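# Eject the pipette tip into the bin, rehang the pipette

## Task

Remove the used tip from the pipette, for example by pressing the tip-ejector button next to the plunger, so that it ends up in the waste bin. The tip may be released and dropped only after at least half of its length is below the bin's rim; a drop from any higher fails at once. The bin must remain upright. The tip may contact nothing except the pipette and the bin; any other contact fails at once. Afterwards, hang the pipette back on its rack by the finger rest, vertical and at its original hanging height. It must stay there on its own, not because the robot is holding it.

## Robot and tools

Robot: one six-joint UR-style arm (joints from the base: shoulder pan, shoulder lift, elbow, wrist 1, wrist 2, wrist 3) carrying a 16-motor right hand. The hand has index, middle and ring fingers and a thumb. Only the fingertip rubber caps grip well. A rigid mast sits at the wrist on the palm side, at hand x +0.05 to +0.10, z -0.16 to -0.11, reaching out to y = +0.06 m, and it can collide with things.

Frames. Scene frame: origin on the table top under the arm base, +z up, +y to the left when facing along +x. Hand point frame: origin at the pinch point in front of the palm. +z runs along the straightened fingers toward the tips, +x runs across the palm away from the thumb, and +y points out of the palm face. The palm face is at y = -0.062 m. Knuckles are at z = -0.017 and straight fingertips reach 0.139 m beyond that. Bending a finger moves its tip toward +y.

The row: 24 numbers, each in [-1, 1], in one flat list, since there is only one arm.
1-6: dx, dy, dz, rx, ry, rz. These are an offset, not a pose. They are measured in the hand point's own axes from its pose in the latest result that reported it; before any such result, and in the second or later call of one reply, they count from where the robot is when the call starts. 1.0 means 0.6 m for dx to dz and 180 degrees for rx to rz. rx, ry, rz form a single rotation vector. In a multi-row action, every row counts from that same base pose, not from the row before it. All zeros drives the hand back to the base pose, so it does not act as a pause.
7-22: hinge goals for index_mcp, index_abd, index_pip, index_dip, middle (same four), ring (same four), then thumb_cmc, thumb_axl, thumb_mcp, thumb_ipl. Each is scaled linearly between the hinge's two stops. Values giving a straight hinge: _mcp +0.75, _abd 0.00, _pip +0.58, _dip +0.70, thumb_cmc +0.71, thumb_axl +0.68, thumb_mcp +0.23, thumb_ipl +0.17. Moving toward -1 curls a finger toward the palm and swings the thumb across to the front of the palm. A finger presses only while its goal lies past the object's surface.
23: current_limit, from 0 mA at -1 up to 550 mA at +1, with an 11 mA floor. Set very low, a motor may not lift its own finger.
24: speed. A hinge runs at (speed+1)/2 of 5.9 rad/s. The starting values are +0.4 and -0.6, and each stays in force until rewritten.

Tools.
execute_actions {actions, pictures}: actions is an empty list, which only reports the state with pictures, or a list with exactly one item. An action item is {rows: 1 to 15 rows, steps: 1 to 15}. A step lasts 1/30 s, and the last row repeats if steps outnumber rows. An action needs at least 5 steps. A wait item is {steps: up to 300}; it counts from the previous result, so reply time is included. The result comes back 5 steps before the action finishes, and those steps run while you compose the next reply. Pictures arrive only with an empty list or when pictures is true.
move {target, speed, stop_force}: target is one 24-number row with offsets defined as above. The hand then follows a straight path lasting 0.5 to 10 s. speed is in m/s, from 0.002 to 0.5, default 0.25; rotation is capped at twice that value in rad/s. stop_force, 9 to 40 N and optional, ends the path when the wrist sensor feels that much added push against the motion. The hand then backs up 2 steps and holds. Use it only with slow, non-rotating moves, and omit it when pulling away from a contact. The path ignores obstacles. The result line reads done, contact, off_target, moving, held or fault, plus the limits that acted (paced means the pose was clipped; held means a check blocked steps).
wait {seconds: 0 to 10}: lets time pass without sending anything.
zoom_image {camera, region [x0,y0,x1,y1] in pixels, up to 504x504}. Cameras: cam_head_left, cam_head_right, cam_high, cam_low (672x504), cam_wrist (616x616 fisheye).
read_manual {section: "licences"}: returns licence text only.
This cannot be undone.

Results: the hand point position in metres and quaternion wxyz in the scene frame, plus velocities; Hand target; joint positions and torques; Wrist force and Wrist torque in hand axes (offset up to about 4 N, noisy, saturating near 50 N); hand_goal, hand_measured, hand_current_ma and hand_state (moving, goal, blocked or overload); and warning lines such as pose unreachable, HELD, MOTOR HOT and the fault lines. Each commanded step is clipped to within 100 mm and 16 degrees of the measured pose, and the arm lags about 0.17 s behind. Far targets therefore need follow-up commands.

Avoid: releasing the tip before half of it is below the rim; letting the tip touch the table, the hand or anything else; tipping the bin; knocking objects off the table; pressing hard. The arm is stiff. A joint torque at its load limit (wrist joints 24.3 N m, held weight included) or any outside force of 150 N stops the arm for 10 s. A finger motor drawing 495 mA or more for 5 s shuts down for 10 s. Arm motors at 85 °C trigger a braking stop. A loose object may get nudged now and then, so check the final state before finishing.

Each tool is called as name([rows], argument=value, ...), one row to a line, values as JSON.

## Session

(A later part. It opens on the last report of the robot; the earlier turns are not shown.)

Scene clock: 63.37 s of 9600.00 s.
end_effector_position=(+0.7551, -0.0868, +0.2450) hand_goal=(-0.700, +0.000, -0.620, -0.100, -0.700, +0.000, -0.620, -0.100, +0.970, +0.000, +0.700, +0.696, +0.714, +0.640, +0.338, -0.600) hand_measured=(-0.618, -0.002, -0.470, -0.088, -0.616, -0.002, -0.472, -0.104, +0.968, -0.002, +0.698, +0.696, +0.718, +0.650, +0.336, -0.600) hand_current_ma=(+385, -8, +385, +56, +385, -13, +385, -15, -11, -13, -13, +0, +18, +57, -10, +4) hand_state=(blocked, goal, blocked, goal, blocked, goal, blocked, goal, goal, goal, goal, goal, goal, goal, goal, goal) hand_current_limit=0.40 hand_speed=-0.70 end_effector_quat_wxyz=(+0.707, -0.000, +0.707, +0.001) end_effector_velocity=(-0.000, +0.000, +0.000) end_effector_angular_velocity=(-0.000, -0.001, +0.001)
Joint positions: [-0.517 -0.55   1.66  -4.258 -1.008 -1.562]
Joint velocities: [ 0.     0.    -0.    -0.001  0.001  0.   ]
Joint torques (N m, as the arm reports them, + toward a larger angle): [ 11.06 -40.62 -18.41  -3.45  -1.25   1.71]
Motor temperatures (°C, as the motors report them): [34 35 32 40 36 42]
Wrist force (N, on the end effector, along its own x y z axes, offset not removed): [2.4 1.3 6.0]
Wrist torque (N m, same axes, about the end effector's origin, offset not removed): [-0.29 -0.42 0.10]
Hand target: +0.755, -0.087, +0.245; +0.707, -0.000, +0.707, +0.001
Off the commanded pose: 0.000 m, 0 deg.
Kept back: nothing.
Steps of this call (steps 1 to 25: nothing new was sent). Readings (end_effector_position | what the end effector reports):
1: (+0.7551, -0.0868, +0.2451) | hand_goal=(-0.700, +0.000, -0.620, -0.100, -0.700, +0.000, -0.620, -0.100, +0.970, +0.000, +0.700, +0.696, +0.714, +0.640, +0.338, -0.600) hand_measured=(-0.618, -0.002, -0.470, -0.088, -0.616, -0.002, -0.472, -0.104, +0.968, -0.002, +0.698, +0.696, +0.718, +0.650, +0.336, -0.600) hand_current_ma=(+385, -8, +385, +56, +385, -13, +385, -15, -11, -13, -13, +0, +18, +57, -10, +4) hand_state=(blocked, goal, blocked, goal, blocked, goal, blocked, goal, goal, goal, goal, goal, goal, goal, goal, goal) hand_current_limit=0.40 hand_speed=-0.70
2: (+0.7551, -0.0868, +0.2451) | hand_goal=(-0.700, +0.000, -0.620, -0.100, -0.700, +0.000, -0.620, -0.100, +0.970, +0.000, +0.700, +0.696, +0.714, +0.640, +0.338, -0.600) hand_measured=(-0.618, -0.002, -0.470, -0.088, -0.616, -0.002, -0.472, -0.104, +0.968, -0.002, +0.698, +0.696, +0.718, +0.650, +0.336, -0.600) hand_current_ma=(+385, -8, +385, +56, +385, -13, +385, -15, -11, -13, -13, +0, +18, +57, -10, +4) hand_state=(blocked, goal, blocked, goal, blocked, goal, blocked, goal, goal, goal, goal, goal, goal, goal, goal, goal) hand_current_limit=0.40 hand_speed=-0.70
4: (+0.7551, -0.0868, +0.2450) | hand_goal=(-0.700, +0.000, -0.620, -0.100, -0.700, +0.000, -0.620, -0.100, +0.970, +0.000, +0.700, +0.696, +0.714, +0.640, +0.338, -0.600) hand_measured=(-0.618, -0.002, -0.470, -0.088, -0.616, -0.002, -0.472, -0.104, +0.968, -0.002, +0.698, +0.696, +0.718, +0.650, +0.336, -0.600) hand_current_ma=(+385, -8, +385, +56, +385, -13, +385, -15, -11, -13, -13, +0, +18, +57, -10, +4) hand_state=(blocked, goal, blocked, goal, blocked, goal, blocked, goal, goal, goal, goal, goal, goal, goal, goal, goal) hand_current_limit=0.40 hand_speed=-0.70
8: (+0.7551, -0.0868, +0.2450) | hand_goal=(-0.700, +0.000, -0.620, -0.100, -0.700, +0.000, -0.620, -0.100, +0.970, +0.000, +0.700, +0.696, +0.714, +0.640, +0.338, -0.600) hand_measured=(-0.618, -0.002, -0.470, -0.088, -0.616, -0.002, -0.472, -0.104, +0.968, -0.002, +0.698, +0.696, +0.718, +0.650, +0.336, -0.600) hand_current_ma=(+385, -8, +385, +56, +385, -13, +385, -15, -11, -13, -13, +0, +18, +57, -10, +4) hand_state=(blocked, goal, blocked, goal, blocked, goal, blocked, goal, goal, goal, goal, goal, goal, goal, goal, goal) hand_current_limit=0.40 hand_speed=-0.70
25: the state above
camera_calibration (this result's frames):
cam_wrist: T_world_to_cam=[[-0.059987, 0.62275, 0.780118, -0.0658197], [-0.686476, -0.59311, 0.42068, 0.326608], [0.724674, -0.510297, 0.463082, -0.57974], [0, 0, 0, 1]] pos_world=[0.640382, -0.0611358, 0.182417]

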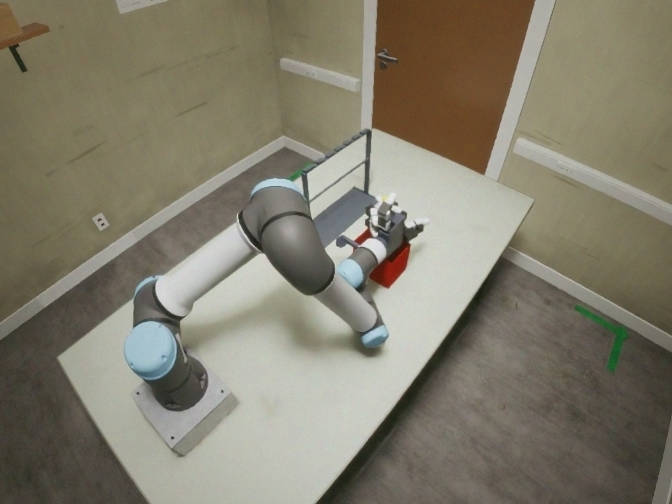

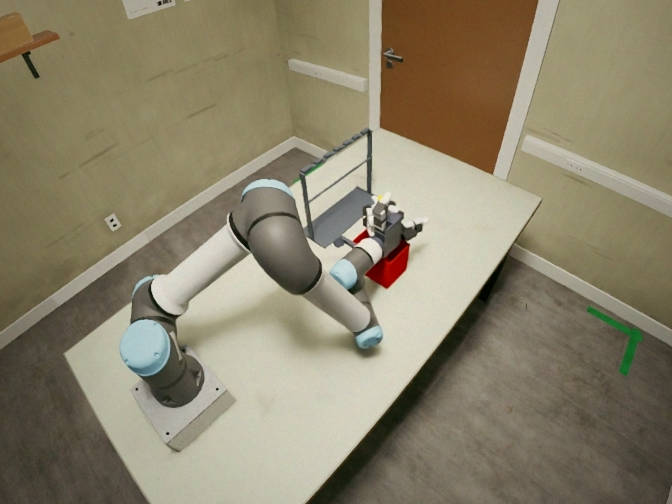

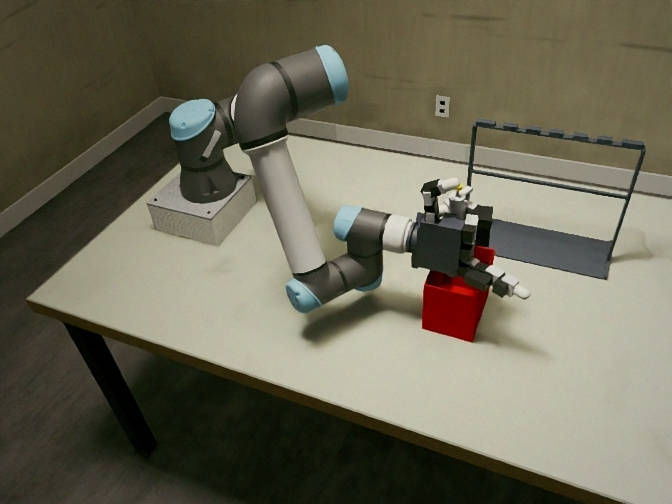

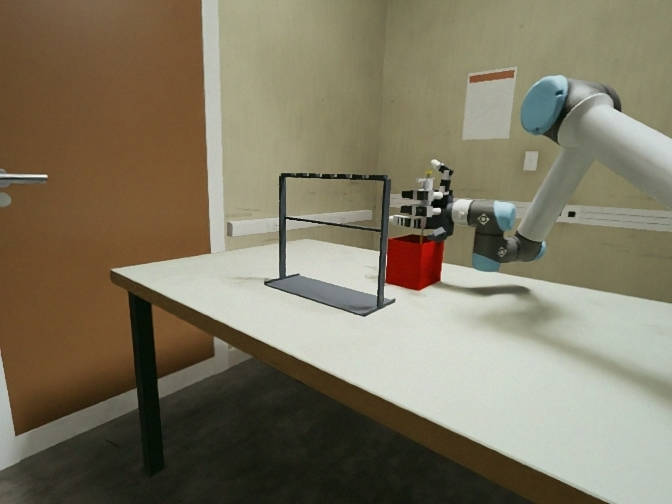

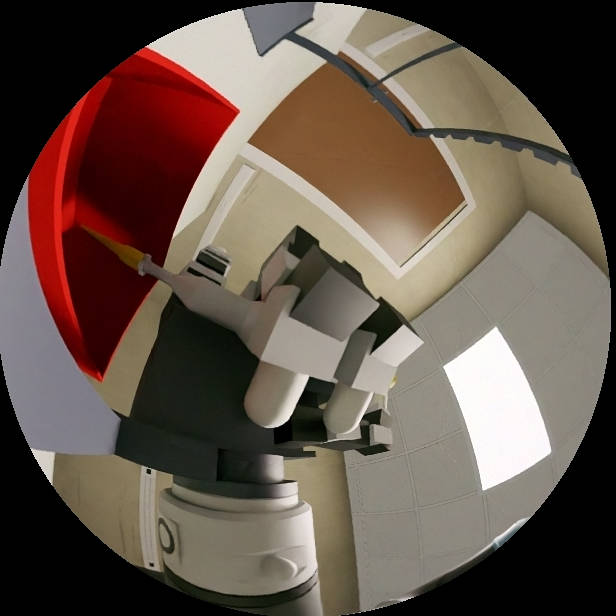

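move(target=[0.0167,0,0,0,0,0,-0.70,0,-0.62,-0.05,-0.70,0,-0.62,-0.1,0.97,0,0.7,0.696,0.714,0.64,0.337,-0.9,0.4,-0.7], speed=0.02)

Scene clock: 64.60 s of 9600.00 s.
end_effector_position=(+0.7551, -0.0868, +0.2351) hand_goal=(-0.700, +0.000, -0.620, -0.050, -0.700, +0.000, -0.620, -0.100, +0.970, +0.000, +0.700, +0.696, +0.714, +0.640, +0.338, -0.900) hand_measured=(-0.618, +0.000, -0.476, -0.052, -0.616, -0.002, -0.474, -0.104, +0.968, -0.002, +0.698, +0.696, +0.718, +0.642, +0.336, -0.900) hand_current_ma=(+385, +2, +385, -14, +385, -13, +385, -15, -11, -13, -13, +0, +18, +16, -10, +3) hand_state=(blocked, goal, blocked, goal, blocked, goal, blocked, goal, goal, goal, goal, goal, goal, goal, goal, goal) hand_current_limit=0.40 hand_speed=-0.70 end_effector_quat_wxyz=(+0.707, -0.000, +0.707, +0.001) end_effector_velocity=(+0.000, +0.000, -0.001) end_effector_angular_velocity=(-0.000, -0.000, +0.000)
Joint positions: [-0.517 -0.529  1.652 -4.271 -1.008 -1.562]
Joint velocities: [ 0.     0.003 -0.001 -0.002  0.    -0.   ]
Joint torques (N m, as the arm reports them, + toward a larger angle): [ 11.86 -41.18 -18.32  -3.59  -1.43  -0.47]
Motor temperatures (°C, as the motors report them): [34 35 32 40 36 42]
Wrist force (N, on the end effector, along its own x y z axes, offset not removed): [-0.5 -1.3 0.4]
Wrist torque (N m, same axes, about the end effector's origin, offset not removed): [-0.28 0.01 -0.42]
Hand target: +0.755, -0.087, +0.235; +0.707, -0.000, +0.707, +0.001
Off the commanded pose: 0.000 m, 0 deg.
Kept back: nothing.
move: done
camera_calibration (this result's frames):
cam_wrist: T_world_to_cam=[[-0.0599795, 0.622745, 0.780122, -0.0581003], [-0.686473, -0.593112, 0.420682, 0.330763], [0.724678, -0.5103, 0.463072, -0.575159], [0, 0, 0, 1]] pos_world=[0.64038, -0.0611429, 0.17252]

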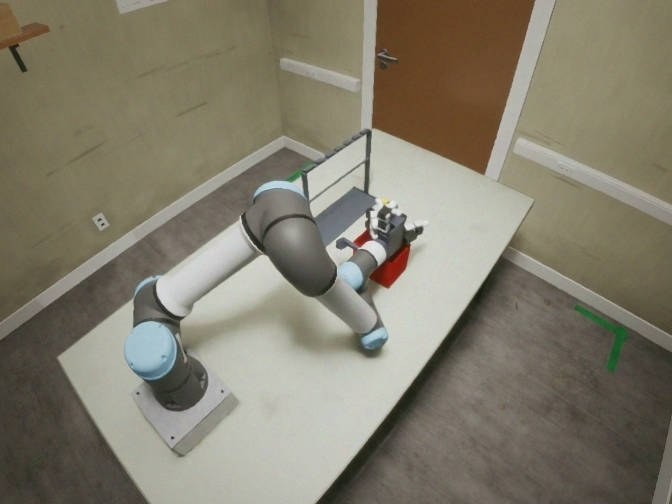

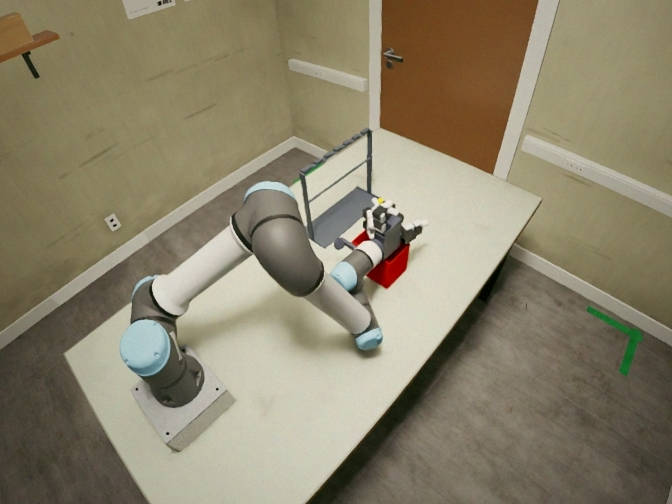

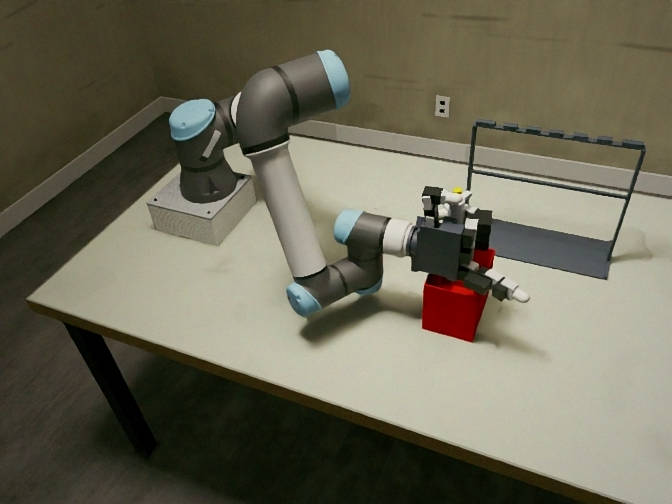

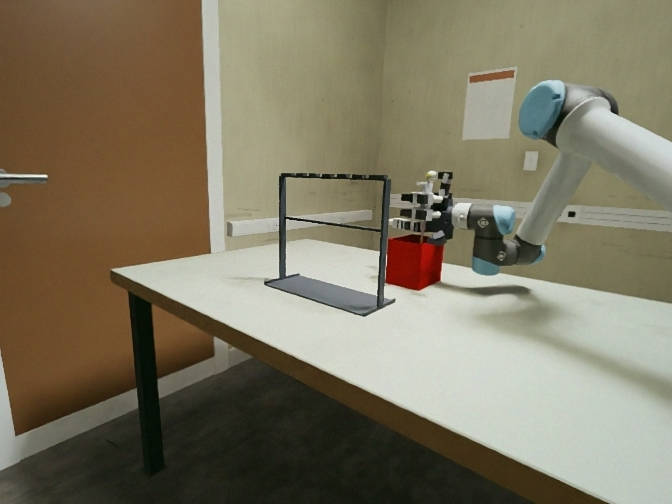

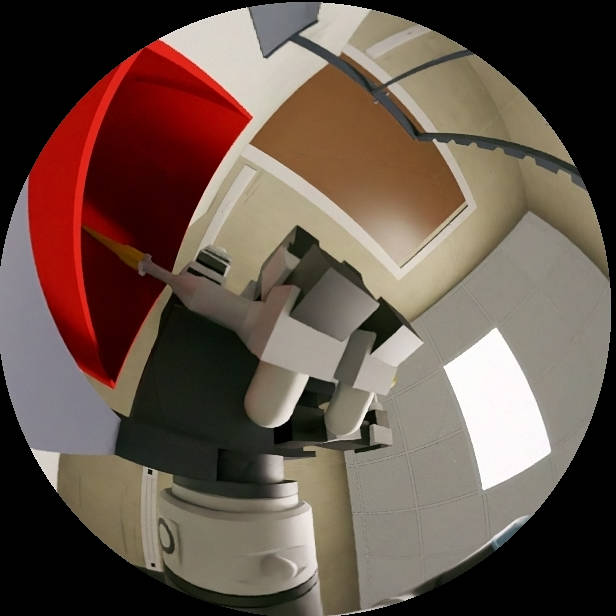

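zoom_image(camera="cam_high", region=[415, 170, 495, 250])

zoom_image(camera="cam_head_left", region=[350, 185, 430, 265])

Region (415, 170, 495, 250) of cam_high's 672x504 image, scaled by 6.300, with more detail than that image has.

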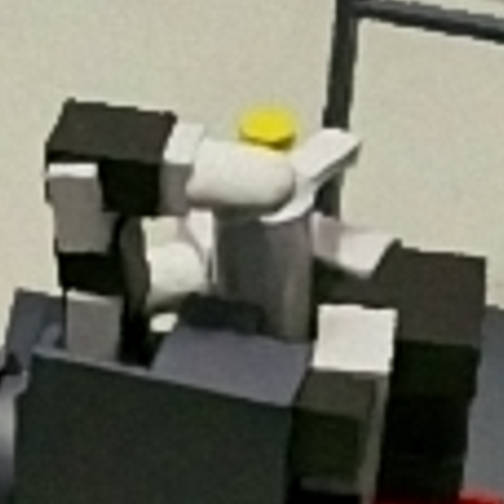

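Region (350, 185, 430, 265) of cam_head_left's 672x504 image, scaled by 6.300, with more detail than that image has.

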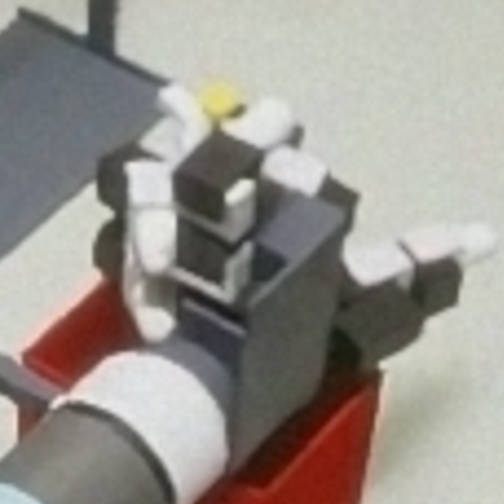

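execute_actions([
  {"rows": [[0,0,0,0,0,0,-0.70,0,-0.62,-0.05,-0.70,0,-0.62,-0.1,0.97,0,0.7,0.696,0.714,0.64,0.25,-0.97,0.4,-0.8]], "steps": 15},
], pictures=true)

Scene clock: 65.17 s of 9600.00 s.
end_effector_position=(+0.7552, -0.0868, +0.2350) hand_goal=(-0.700, +0.000, -0.620, -0.050, -0.700, +0.000, -0.620, -0.100, +0.970, +0.000, +0.700, +0.696, +0.714, +0.640, +0.250, -0.970) hand_measured=(-0.618, +0.000, -0.476, -0.052, -0.616, -0.002, -0.474, -0.104, +0.968, -0.002, +0.698, +0.696, +0.718, +0.642, +0.256, -0.968) hand_current_ma=(+385, +2, +385, -14, +385, -13, +385, -15, -11, -13, -13, +0, +18, +16, +43, +16) hand_state=(blocked, goal, blocked, goal, blocked, goal, blocked, goal, goal, goal, goal, goal, goal, goal, moving, goal) hand_current_limit=0.40 hand_speed=-0.80 end_effector_quat_wxyz=(+0.707, -0.000, +0.707, +0.001) end_effector_velocity=(+0.000, +0.000, +0.001) end_effector_angular_velocity=(-0.001, -0.001, +0.001)
Joint positions: [-0.517 -0.529  1.651 -4.271 -1.008 -1.562]
Joint velocities: [ 0.    -0.001 -0.001  0.001  0.    -0.   ]
Joint torques (N m, as the arm reports them, + toward a larger angle): [ 10.47 -60.95 -10.46  -0.22  -1.52  -0.3 ]
Motor temperatures (°C, as the motors report them): [34 35 32 40 36 42]
Wrist force (N, on the end effector, along its own x y z axes, offset not removed): [-1.8 2.1 1.5]
Wrist torque (N m, same axes, about the end effector's origin, offset not removed): [0.38 0.17 -0.32]
Steps of this call (steps 1 to 7: nothing new was sent; steps 8 to 17: the first 10 steps of this action). Readings (end_effector_position | what the end effector reports):
8: (+0.7551, -0.0868, +0.2350) | hand_goal=(-0.700, +0.000, -0.620, -0.050, -0.700, +0.000, -0.620, -0.100, +0.970, +0.000, +0.700, +0.696, +0.714, +0.640, +0.250, -0.970) hand_measured=(-0.618, +0.000, -0.476, -0.052, -0.616, -0.002, -0.474, -0.104, +0.968, -0.002, +0.698, +0.696, +0.718, +0.642, +0.336, -0.900) hand_current_ma=(+385, +2, +385, -14, +385, -13, +385, -15, -11, -13, -13, +0, +18, +16, -10, +3) hand_state=(blocked, goal, blocked, goal, blocked, goal, blocked, goal, goal, goal, goal, goal, goal, goal, moving, moving) hand_current_limit=0.40 hand_speed=-0.80
9: (+0.7551, -0.0868, +0.2350) | hand_goal=(-0.700, +0.000, -0.620, -0.050, -0.700, +0.000, -0.620, -0.100, +0.970, +0.000, +0.700, +0.696, +0.714, +0.640, +0.250, -0.970) hand_measured=(-0.618, +0.000, -0.476, -0.052, -0.616, -0.002, -0.474, -0.104, +0.968, -0.002, +0.698, +0.696, +0.718, +0.642, +0.336, -0.900) hand_current_ma=(+385, +2, +385, -14, +385, -13, +385, -15, -11, -13, -13, +0, +18, +16, +45, +44) hand_state=(blocked, goal, blocked, goal, blocked, goal, blocked, goal, goal, goal, goal, goal, goal, goal, moving, moving) hand_current_limit=0.40 hand_speed=-0.80
11: (+0.7551, -0.0868, +0.2350) | hand_goal=(-0.700, +0.000, -0.620, -0.050, -0.700, +0.000, -0.620, -0.100, +0.970, +0.000, +0.700, +0.696, +0.714, +0.640, +0.250, -0.970) hand_measured=(-0.618, +0.000, -0.476, -0.052, -0.616, -0.002, -0.474, -0.104, +0.968, -0.002, +0.698, +0.696, +0.718, +0.642, +0.318, -0.918) hand_current_ma=(+385, +2, +385, -14, +385, -13, +385, -15, -11, -13, -13, +0, +18, +16, +30, +27) hand_state=(blocked, goal, blocked, goal, blocked, goal, blocked, goal, goal, goal, goal, goal, goal, goal, moving, moving) hand_current_limit=0.40 hand_speed=-0.80
15: (+0.7551, -0.0868, +0.2350) | hand_goal=(-0.700, +0.000, -0.620, -0.050, -0.700, +0.000, -0.620, -0.100, +0.970, +0.000, +0.700, +0.696, +0.714, +0.640, +0.250, -0.970) hand_measured=(-0.618, +0.000, -0.476, -0.052, -0.616, -0.002, -0.474, -0.104, +0.968, -0.002, +0.698, +0.696, +0.718, +0.642, +0.268, -0.964) hand_current_ma=(+385, +2, +385, -14, +385, -13, +385, -15, -11, -13, -13, +0, +18, +16, +22, -14) hand_state=(blocked, goal, blocked, goal, blocked, goal, blocked, goal, goal, goal, goal, goal, goal, goal, moving, moving) hand_current_limit=0.40 hand_speed=-0.80
17: the state above
camera_calibration (this result's frames):
cam_wrist: T_world_to_cam=[[-0.060008, 0.622763, 0.780106, -0.0580253], [-0.686487, -0.593103, 0.420671, 0.330805], [0.724661, -0.510289, 0.46311, -0.575137], [0, 0, 0, 1]] pos_world=[0.640391, -0.0611491, 0.172458]

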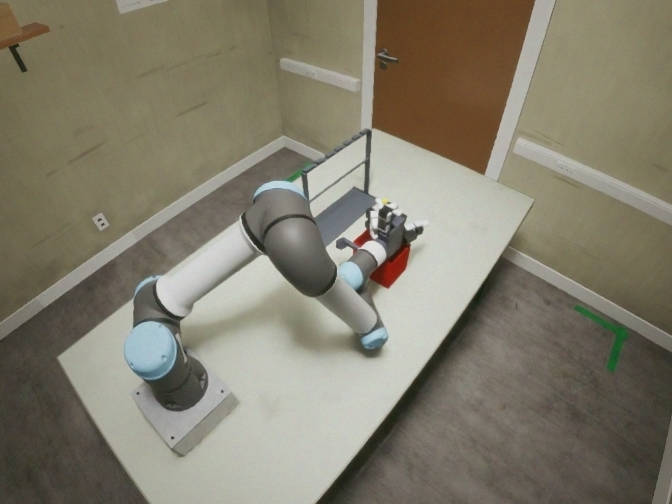

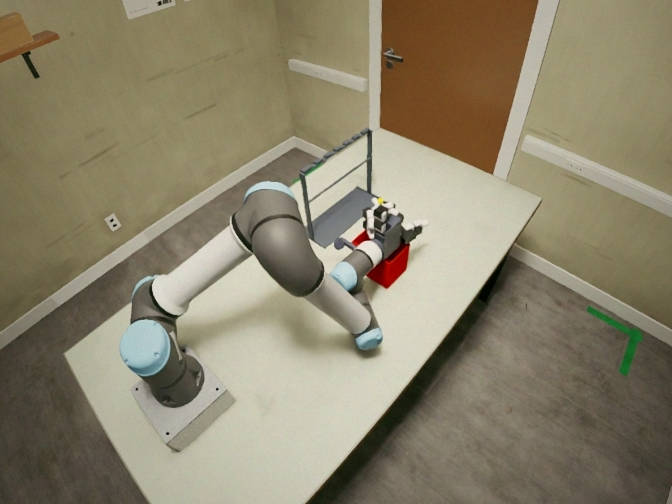

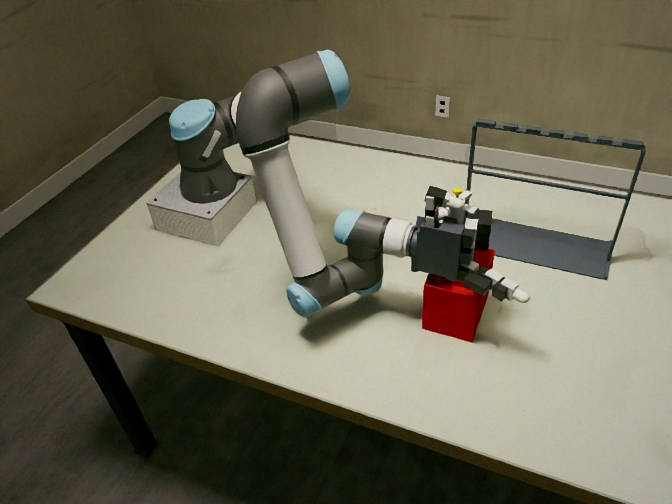

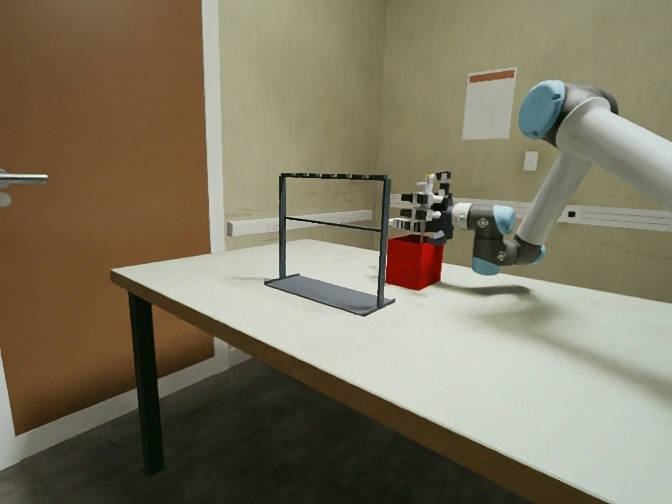

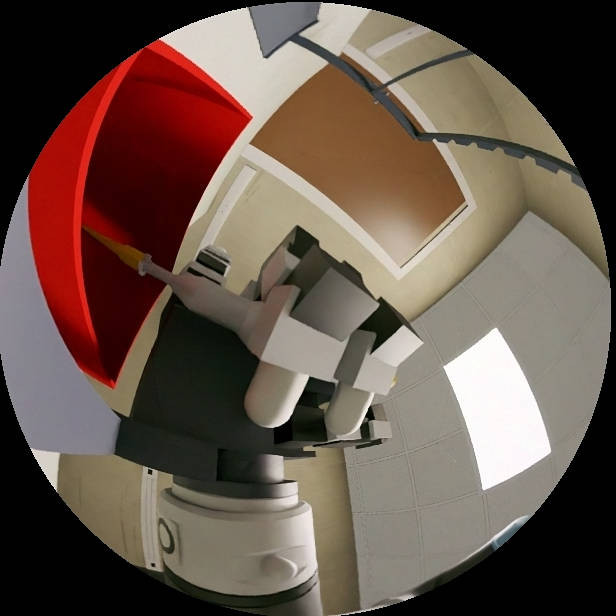

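zoom_image(camera="cam_high", region=[415, 170, 495, 250])

Region (415, 170, 495, 250) of cam_high's 672x504 image, scaled by 6.300, with more detail than that image has.

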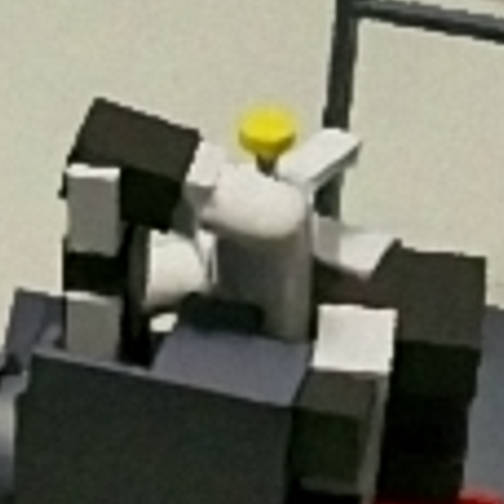

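execute_actions([
  {"rows": [[0,0,0,0,0,0,-0.70,0,-0.62,-0.05,-0.70,0,-0.62,-0.1,0.97,0,0.7,0.696,0.714,0.64,0.12,-1.0,0.4,-0.8]], "steps": 15},
], pictures=true)

Scene clock: 65.83 s of 9600.00 s.
end_effector_position=(+0.7552, -0.0868, +0.2351) hand_goal=(-0.700, +0.000, -0.620, -0.050, -0.700, +0.000, -0.620, -0.100, +0.970, +0.000, +0.700, +0.696, +0.714, +0.640, +0.120, -1.000) hand_measured=(-0.618, +0.000, -0.476, -0.052, -0.616, -0.002, -0.474, -0.104, +0.968, -0.002, +0.698, +0.696, +0.734, +0.644, +0.210, -0.976) hand_current_ma=(+385, +2, +385, -14, +385, -13, +385, -15, -11, -13, -13, +0, +102, +27, +385, +164) hand_state=(blocked, goal, blocked, goal, blocked, goal, blocked, goal, goal, goal, goal, goal, goal, goal, moving, blocked) hand_current_limit=0.40 hand_speed=-0.80 end_effector_quat_wxyz=(+0.707, -0.000, +0.707, +0.001) end_effector_velocity=(-0.000, +0.000, -0.000) end_effector_angular_velocity=(+0.001, +0.001, +0.001)
Joint positions: [-0.517 -0.529  1.651 -4.271 -1.008 -1.562]
Joint velocities: [0.    0.    0.001 0.    0.001 0.   ]
Joint torques (N m, as the arm reports them, + toward a larger angle): [ 10.95 -42.75  -2.73  -2.86  -1.48  -0.46]
Motor temperatures (°C, as the motors report them): [34 35 32 40 36 42]
Wrist force (N, on the end effector, along its own x y z axes, offset not removed): [1.8 -0.8 -0.6]
Wrist torque (N m, same axes, about the end effector's origin, offset not removed): [-0.09 -0.43 -0.03]
Off your previous action's commanded pose: 0.000 m, 0 deg at its last step (step 5 of this call).
Steps of this call (steps 1 to 5: the last 5 steps of your previous action; steps 6 to 10: nothing new was sent; steps 11 to 20: the first 10 steps of this action). Readings (end_effector_position | what the end effector reports):
11: (+0.7552, -0.0868, +0.2351) | hand_goal=(-0.700, +0.000, -0.620, -0.050, -0.700, +0.000, -0.620, -0.100, +0.970, +0.000, +0.700, +0.696, +0.714, +0.640, +0.120, -1.000) hand_measured=(-0.618, +0.000, -0.476, -0.052, -0.616, -0.002, -0.474, -0.104, +0.968, -0.002, +0.698, +0.696, +0.718, +0.642, +0.256, -0.968) hand_current_ma=(+385, +2, +385, -14, +385, -13, +385, -15, -11, -13, -13, +0, +18, +16, +42, +16) hand_state=(blocked, goal, blocked, goal, blocked, goal, blocked, goal, goal, goal, goal, goal, goal, goal, moving, moving) hand_current_limit=0.40 hand_speed=-0.80
12: (+0.7552, -0.0868, +0.2351) | hand_goal=(-0.700, +0.000, -0.620, -0.050, -0.700, +0.000, -0.620, -0.100, +0.970, +0.000, +0.700, +0.696, +0.714, +0.640, +0.120, -1.000) hand_measured=(-0.618, +0.000, -0.476, -0.052, -0.616, -0.002, -0.474, -0.104, +0.968, -0.002, +0.698, +0.696, +0.718, +0.642, +0.256, -0.968) hand_current_ma=(+385, +2, +385, -14, +385, -13, +385, -15, -11, -13, -13, +0, +18, +16, +104, +84) hand_state=(blocked, goal, blocked, goal, blocked, goal, blocked, goal, goal, goal, goal, goal, goal, goal, moving, moving) hand_current_limit=0.40 hand_speed=-0.80
14: (+0.7552, -0.0868, +0.2351) | hand_goal=(-0.700, +0.000, -0.620, -0.050, -0.700, +0.000, -0.620, -0.100, +0.970, +0.000, +0.700, +0.696, +0.714, +0.640, +0.120, -1.000) hand_measured=(-0.618, +0.000, -0.476, -0.052, -0.616, -0.002, -0.474, -0.104, +0.968, -0.002, +0.698, +0.696, +0.722, +0.642, +0.244, -0.974) hand_current_ma=(+385, +2, +385, -14, +385, -13, +383, -15, -11, -13, -13, +0, +61, +19, +176, +169) hand_state=(blocked, goal, blocked, goal, blocked, goal, blocked, goal, goal, goal, goal, goal, moving, goal, moving, moving) hand_current_limit=0.40 hand_speed=-0.80
18: (+0.7552, -0.0868, +0.2351) | hand_goal=(-0.700, +0.000, -0.620, -0.050, -0.700, +0.000, -0.620, -0.100, +0.970, +0.000, +0.700, +0.696, +0.714, +0.640, +0.120, -1.000) hand_measured=(-0.618, +0.000, -0.476, -0.052, -0.616, -0.002, -0.474, -0.104, +0.968, -0.002, +0.698, +0.696, +0.732, +0.644, +0.214, -0.976) hand_current_ma=(+385, +2, +385, -14, +385, -13, +385, -15, -11, -13, -13, +0, +102, +27, +337, +164) hand_state=(blocked, goal, blocked, goal, blocked, goal, blocked, goal, goal, goal, goal, goal, moving, goal, moving, blocked) hand_current_limit=0.40 hand_speed=-0.80
20: the state above
camera_calibration (this result's frames):
cam_wrist: T_world_to_cam=[[-0.0600443, 0.622785, 0.780085, -0.0580527], [-0.686507, -0.593091, 0.420656, 0.330792], [0.72464, -0.510276, 0.463158, -0.575183], [0, 0, 0, 1]] pos_world=[0.640406, -0.0611575, 0.172537]

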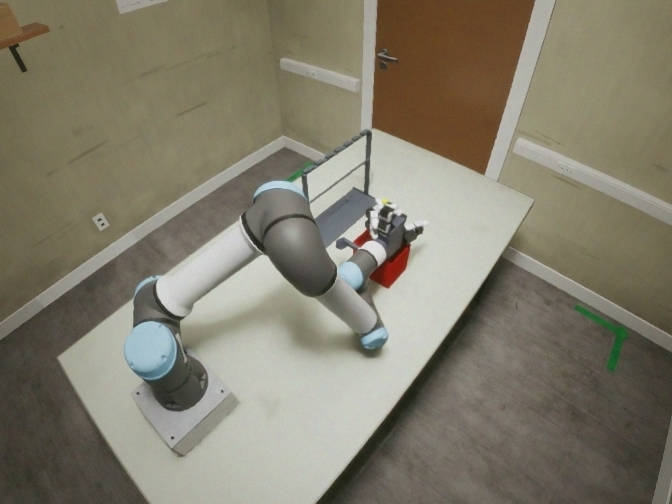

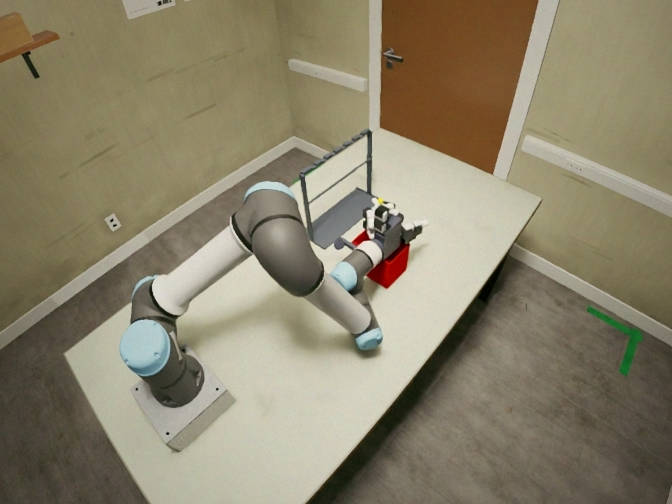

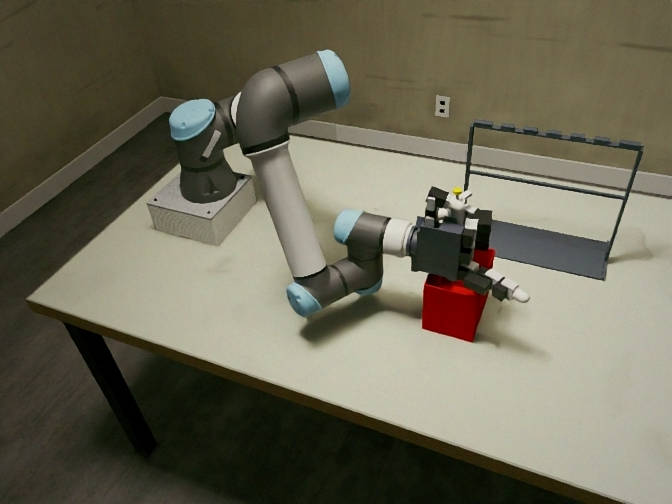

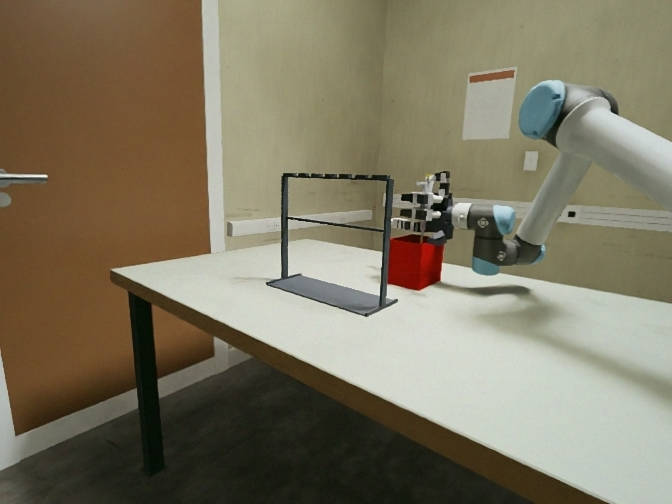

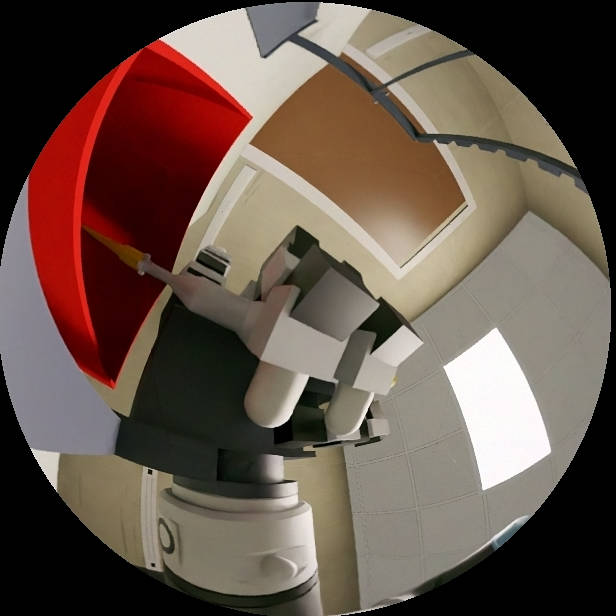

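execute_actions([
  {"rows": [[0,0,0,0,0,0,-0.70,0,-0.62,-0.05,-0.70,0,-0.62,-0.1,0.97,0,0.7,0.696,0.714,0.64,0.21,-0.70,0.4,-0.6],[0,0,0,0,0,0,-0.70,0,-0.62,-0.05,-0.70,0,-0.62,-0.1,0.97,0,0.7,0.696,0.714,0.64,0.21,-0.70,0.4,-0.6],[0,0,0,0,0,0,-0.70,0,-0.62,-0.05,-0.70,0,-0.62,-0.1,0.97,0,0.7,0.696,0.714,0.64,0.21,-0.70,0.4,-0.6],[0,0,0,0,0,0,-0.70,0,-0.62,-0.05,-0.70,0,-0.62,-0.1,0.97,0,0.7,0.696,0.714,0.64,0.21,-0.70,0.4,-0.6],[0,0,0,0,0,0,-0.70,0,-0.62,-0.05,-0.70,0,-0.62,-0.1,0.97,0,0.7,0.696,0.714,0.64,0.21,-0.70,0.4,-0.6],[0,0,0,0,0,0,-0.70,0,-0.62,-0.05,-0.70,0,-0.62,-0.1,0.97,0,0.7,0.696,0.714,0.64,0.21,-0.70,0.4,-0.6],[0,0,0,0,0,0,-0.70,0,-0.62,-0.05,-0.70,0,-0.62,-0.1,0.97,0,0.7,0.696,0.714,0.64,0.06,-0.70,0.4,-0.6]], "steps": 15},
])

wait(seconds=0.3)

Scene clock: 67.93 s of 9600.00 s.
end_effector_position=(+0.7552, -0.0868, +0.2350) hand_goal=(-0.700, +0.000, -0.620, -0.050, -0.700, +0.000, -0.620, -0.100, +0.970, +0.000, +0.700, +0.696, +0.714, +0.640, +0.060, -0.700) hand_measured=(-0.618, +0.000, -0.476, -0.052, -0.616, -0.002, -0.474, -0.104, +0.968, -0.002, +0.698, +0.696, +0.718, +0.642, +0.170, -0.820) hand_current_ma=(+385, +2, +385, -14, +385, -13, +385, -15, -11, -13, -13, +0, +20, +16, +46, -78) hand_state=(blocked, goal, blocked, goal, blocked, goal, blocked, goal, goal, goal, goal, goal, goal, goal, moving, moving) hand_current_limit=0.40 hand_speed=-0.60 end_effector_quat_wxyz=(+0.707, -0.000, +0.707, +0.001) end_effector_velocity=(-0.000, +0.001, -0.000) end_effector_angular_velocity=(-0.000, -0.001, +0.001)
Joint positions: [-0.517 -0.529  1.651 -4.271 -1.008 -1.562]
Joint velocities: [ 0.     0.     0.001 -0.002  0.001  0.   ]
Joint torques (N m, as the arm reports them, + toward a larger angle): [ 11.14 -57.15  -2.71  -0.93  -1.22  -0.57]
Motor temperatures (°C, as the motors report them): [34 35 32 40 36 42]
Wrist force (N, on the end effector, along its own x y z axes, offset not removed): [-1.8 -0.5 5.3]
Wrist torque (N m, same axes, about the end effector's origin, offset not removed): [-0.44 0.27 -0.26]
Off your previous action's commanded pose: 0.000 m, 0 deg at its last step (step 5 of this call).
Steps of this call (steps 1 to 5: the last 5 steps of your previous action; steps 6 to 53: nothing new was sent; steps 54 to 63: the first 10 steps of this action). Readings (end_effector_position | what the end effector reports):
54: (+0.7552, -0.0868, +0.2350) | hand_goal=(-0.700, +0.000, -0.620, -0.050, -0.700, +0.000, -0.620, -0.100, +0.970, +0.000, +0.700, +0.696, +0.714, +0.640, +0.210, -0.700) hand_measured=(-0.618, +0.000, -0.476, -0.052, -0.616, -0.002, -0.474, -0.104, +0.968, -0.002, +0.698, +0.696, +0.734, +0.644, +0.210, -0.976) hand_current_ma=(+385, +2, +385, -14, +385, -13, +385, -15, -11, -13, -13, +0, +101, +27, +385, +164) hand_state=(blocked, goal, blocked, goal, blocked, goal, blocked, goal, goal, goal, goal, goal, goal, goal, moving, moving) hand_current_limit=0.40 hand_speed=-0.60
55: (+0.7552, -0.0868, +0.2350) | hand_goal=(-0.700, +0.000, -0.620, -0.050, -0.700, +0.000, -0.620, -0.100, +0.970, +0.000, +0.700, +0.696, +0.714, +0.640, +0.210, -0.700) hand_measured=(-0.618, +0.000, -0.476, -0.052, -0.616, -0.002, -0.474, -0.104, +0.968, -0.002, +0.698, +0.696, +0.734, +0.644, +0.210, -0.974) hand_current_ma=(+385, +2, +385, -14, +385, -13, +385, -15, -11, -13, -13, +0, +101, +27, +194, +49) hand_state=(blocked, goal, blocked, goal, blocked, goal, blocked, goal, goal, goal, goal, goal, goal, goal, moving, moving) hand_current_limit=0.40 hand_speed=-0.60
57: (+0.7552, -0.0868, +0.2350) | hand_goal=(-0.700, +0.000, -0.620, -0.050, -0.700, +0.000, -0.620, -0.100, +0.970, +0.000, +0.700, +0.696, +0.714, +0.640, +0.210, -0.700) hand_measured=(-0.618, +0.000, -0.476, -0.052, -0.616, -0.002, -0.474, -0.104, +0.968, -0.002, +0.698, +0.696, +0.734, +0.644, +0.216, -0.950) hand_current_ma=(+385, +2, +384, -14, +385, -13, +385, -15, -11, -13, -13, +0, +81, +24, +43, -43) hand_state=(blocked, goal, blocked, goal, blocked, goal, blocked, goal, goal, goal, goal, goal, moving, goal, moving, moving) hand_current_limit=0.40 hand_speed=-0.60
61: (+0.7552, -0.0868, +0.2350) | hand_goal=(-0.700, +0.000, -0.620, -0.050, -0.700, +0.000, -0.620, -0.100, +0.970, +0.000, +0.700, +0.696, +0.714, +0.640, +0.060, -0.700) hand_measured=(-0.618, +0.000, -0.476, -0.052, -0.616, -0.002, -0.474, -0.104, +0.968, -0.002, +0.698, +0.696, +0.718, +0.642, +0.210, -0.870) hand_current_ma=(+385, +2, +385, -14, +385, -13, +385, -15, -11, -13, -13, +0, +19, +16, +88, -77) hand_state=(blocked, goal, blocked, goal, blocked, goal, blocked, goal, goal, goal, goal, goal, moving, goal, moving, moving) hand_current_limit=0.40 hand_speed=-0.60
63: the state above

Scene clock: 68.40 s of 9600.00 s.
end_effector_position=(+0.7552, -0.0868, +0.2351) hand_goal=(-0.700, +0.000, -0.620, -0.050, -0.700, +0.000, -0.620, -0.100, +0.970, +0.000, +0.700, +0.696, +0.714, +0.640, +0.060, -0.700) hand_measured=(-0.618, +0.000, -0.476, -0.052, -0.616, -0.002, -0.474, -0.104, +0.968, -0.002, +0.698, +0.696, +0.718, +0.642, +0.060, -0.706) hand_current_ma=(+385, +2, +385, -14, +385, -13, +385, -15, -11, -13, -13, +0, +19, +16, -4, -37) hand_state=(blocked, goal, blocked, goal, blocked, goal, blocked, goal, goal, goal, goal, goal, goal, goal, goal, goal) hand_current_limit=0.40 hand_speed=-0.60 end_effector_quat_wxyz=(+0.707, -0.000, +0.707, +0.001) end_effector_velocity=(+0.000, +0.000, +0.000) end_effector_angular_velocity=(+0.000, +0.000, +0.000)
Joint positions: [-0.517 -0.529  1.651 -4.271 -1.008 -1.562]
Joint velocities: [ 0.001 -0.    -0.     0.    -0.     0.   ]
Joint torques (N m, as the arm reports them, + toward a larger angle): [ 10.72 -59.69  -2.5   -0.08  -1.42  -0.44]
Motor temperatures (°C, as the motors report them): [34 35 32 40 36 42]
Wrist force (N, on the end effector, along its own x y z axes, offset not removed): [-1.0 -1.8 -1.0]
Wrist torque (N m, same axes, about the end effector's origin, offset not removed): [-0.28 0.08 -0.65]
Hand target: +0.755, -0.087, +0.235; +0.707, -0.000, +0.707, +0.001
Off the commanded pose: 0.000 m, 0 deg.
Kept back: nothing.
Steps of this call (steps 1 to 5: the last 5 steps of your previous action; steps 6 to 14: nothing new was sent). Readings (end_effector_position | what the end effector reports):
1: (+0.7552, -0.0868, +0.2350) | hand_goal=(-0.700, +0.000, -0.620, -0.050, -0.700, +0.000, -0.620, -0.100, +0.970, +0.000, +0.700, +0.696, +0.714, +0.640, +0.060, -0.700) hand_measured=(-0.618, +0.000, -0.476, -0.052, -0.616, -0.002, -0.474, -0.104, +0.968, -0.002, +0.698, +0.696, +0.718, +0.642, +0.144, -0.796) hand_current_ma=(+385, +2, +385, -14, +385, -13, +385, -15, -11, -13, -13, +0, +20, +16, +41, -78) hand_state=(blocked, goal, blocked, goal, blocked, goal, blocked, goal, goal, goal, goal, goal, goal, goal, moving, moving) hand_current_limit=0.40 hand_speed=-0.60
2: (+0.7552, -0.0868, +0.2350) | hand_goal=(-0.700, +0.000, -0.620, -0.050, -0.700, +0.000, -0.620, -0.100, +0.970, +0.000, +0.700, +0.696, +0.714, +0.640, +0.060, -0.700) hand_measured=(-0.618, +0.000, -0.476, -0.052, -0.616, -0.002, -0.474, -0.104, +0.968, -0.002, +0.698, +0.696, +0.718, +0.642, +0.120, -0.772) hand_current_ma=(+385, +2, +385, -14, +385, -13, +385, -15, -11, -13, -13, +0, +19, +16, +39, -78) hand_state=(blocked, goal, blocked, goal, blocked, goal, blocked, goal, goal, goal, goal, goal, goal, goal, moving, moving) hand_current_limit=0.40 hand_speed=-0.60
4: (+0.7552, -0.0868, +0.2351) | hand_goal=(-0.700, +0.000, -0.620, -0.050, -0.700, +0.000, -0.620, -0.100, +0.970, +0.000, +0.700, +0.696, +0.714, +0.640, +0.060, -0.700) hand_measured=(-0.618, +0.000, -0.476, -0.052, -0.616, -0.002, -0.474, -0.104, +0.968, -0.002, +0.698, +0.696, +0.718, +0.642, +0.072, -0.724) hand_current_ma=(+385, +2, +385, -14, +385, -13, +385, -15, -11, -13, -13, +0, +19, +16, -46, -23) hand_state=(blocked, goal, blocked, goal, blocked, goal, blocked, goal, goal, goal, goal, goal, goal, goal, moving, moving) hand_current_limit=0.40 hand_speed=-0.60
8: (+0.7552, -0.0868, +0.2351) | hand_goal=(-0.700, +0.000, -0.620, -0.050, -0.700, +0.000, -0.620, -0.100, +0.970, +0.000, +0.700, +0.696, +0.714, +0.640, +0.060, -0.700) hand_measured=(-0.618, +0.000, -0.476, -0.052, -0.616, -0.002, -0.474, -0.104, +0.968, -0.002, +0.698, +0.696, +0.718, +0.642, +0.060, -0.706) hand_current_ma=(+385, +2, +385, -14, +385, -13, +385, -15, -11, -13, -13, +0, +19, +16, -4, -36) hand_state=(blocked, goal, blocked, goal, blocked, goal, blocked, goal, goal, goal, goal, goal, goal, goal, goal, goal) hand_current_limit=0.40 hand_speed=-0.60
14: the state above
camera_calibration (this result's frames):
cam_wrist: T_world_to_cam=[[-0.0600396, 0.622783, 0.780088, -0.0580533], [-0.686504, -0.593093, 0.420658, 0.330792], [0.724643, -0.510277, 0.463152, -0.575181], [0, 0, 0, 1]] pos_world=[0.640405, -0.0611572, 0.172533]

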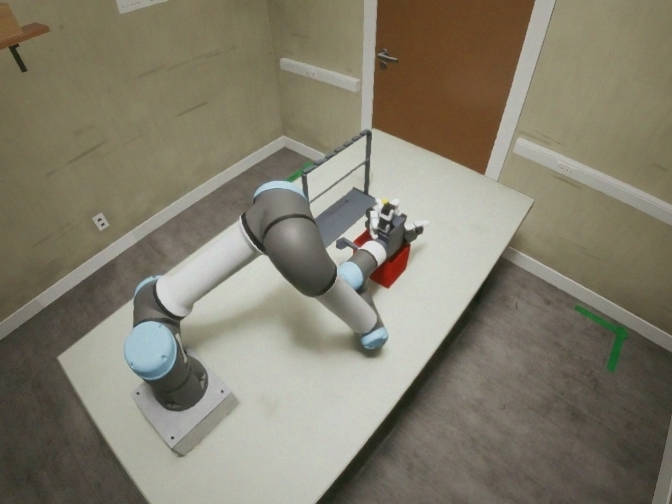

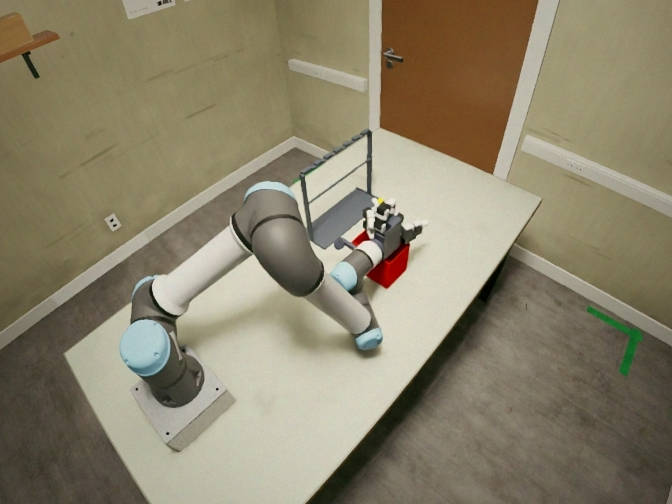

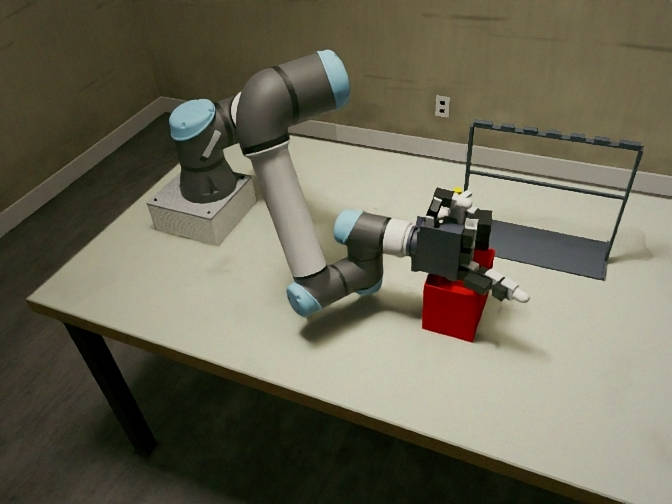

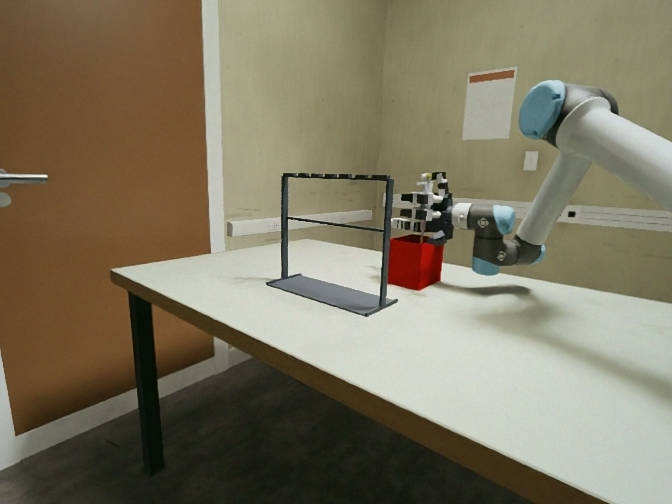

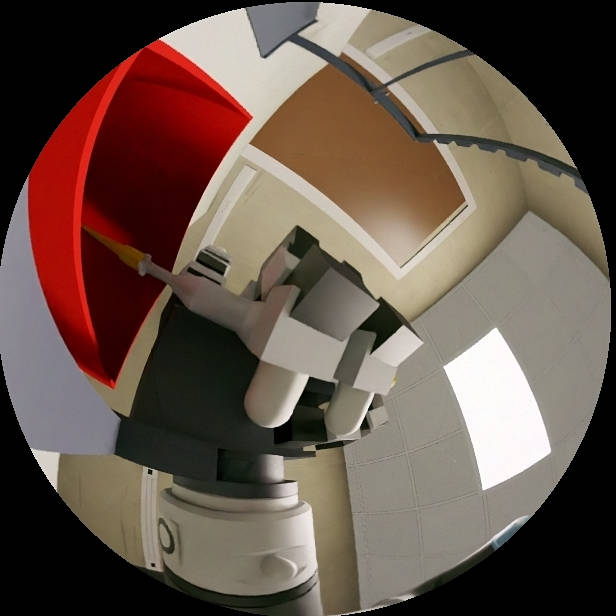

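zoom_image(camera="cam_high", region=[415, 170, 495, 250])

Region (415, 170, 495, 250) of cam_high's 672x504 image, scaled by 6.300, with more detail than that image has.

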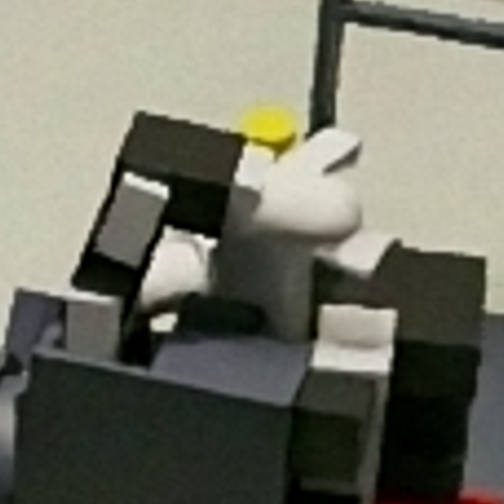

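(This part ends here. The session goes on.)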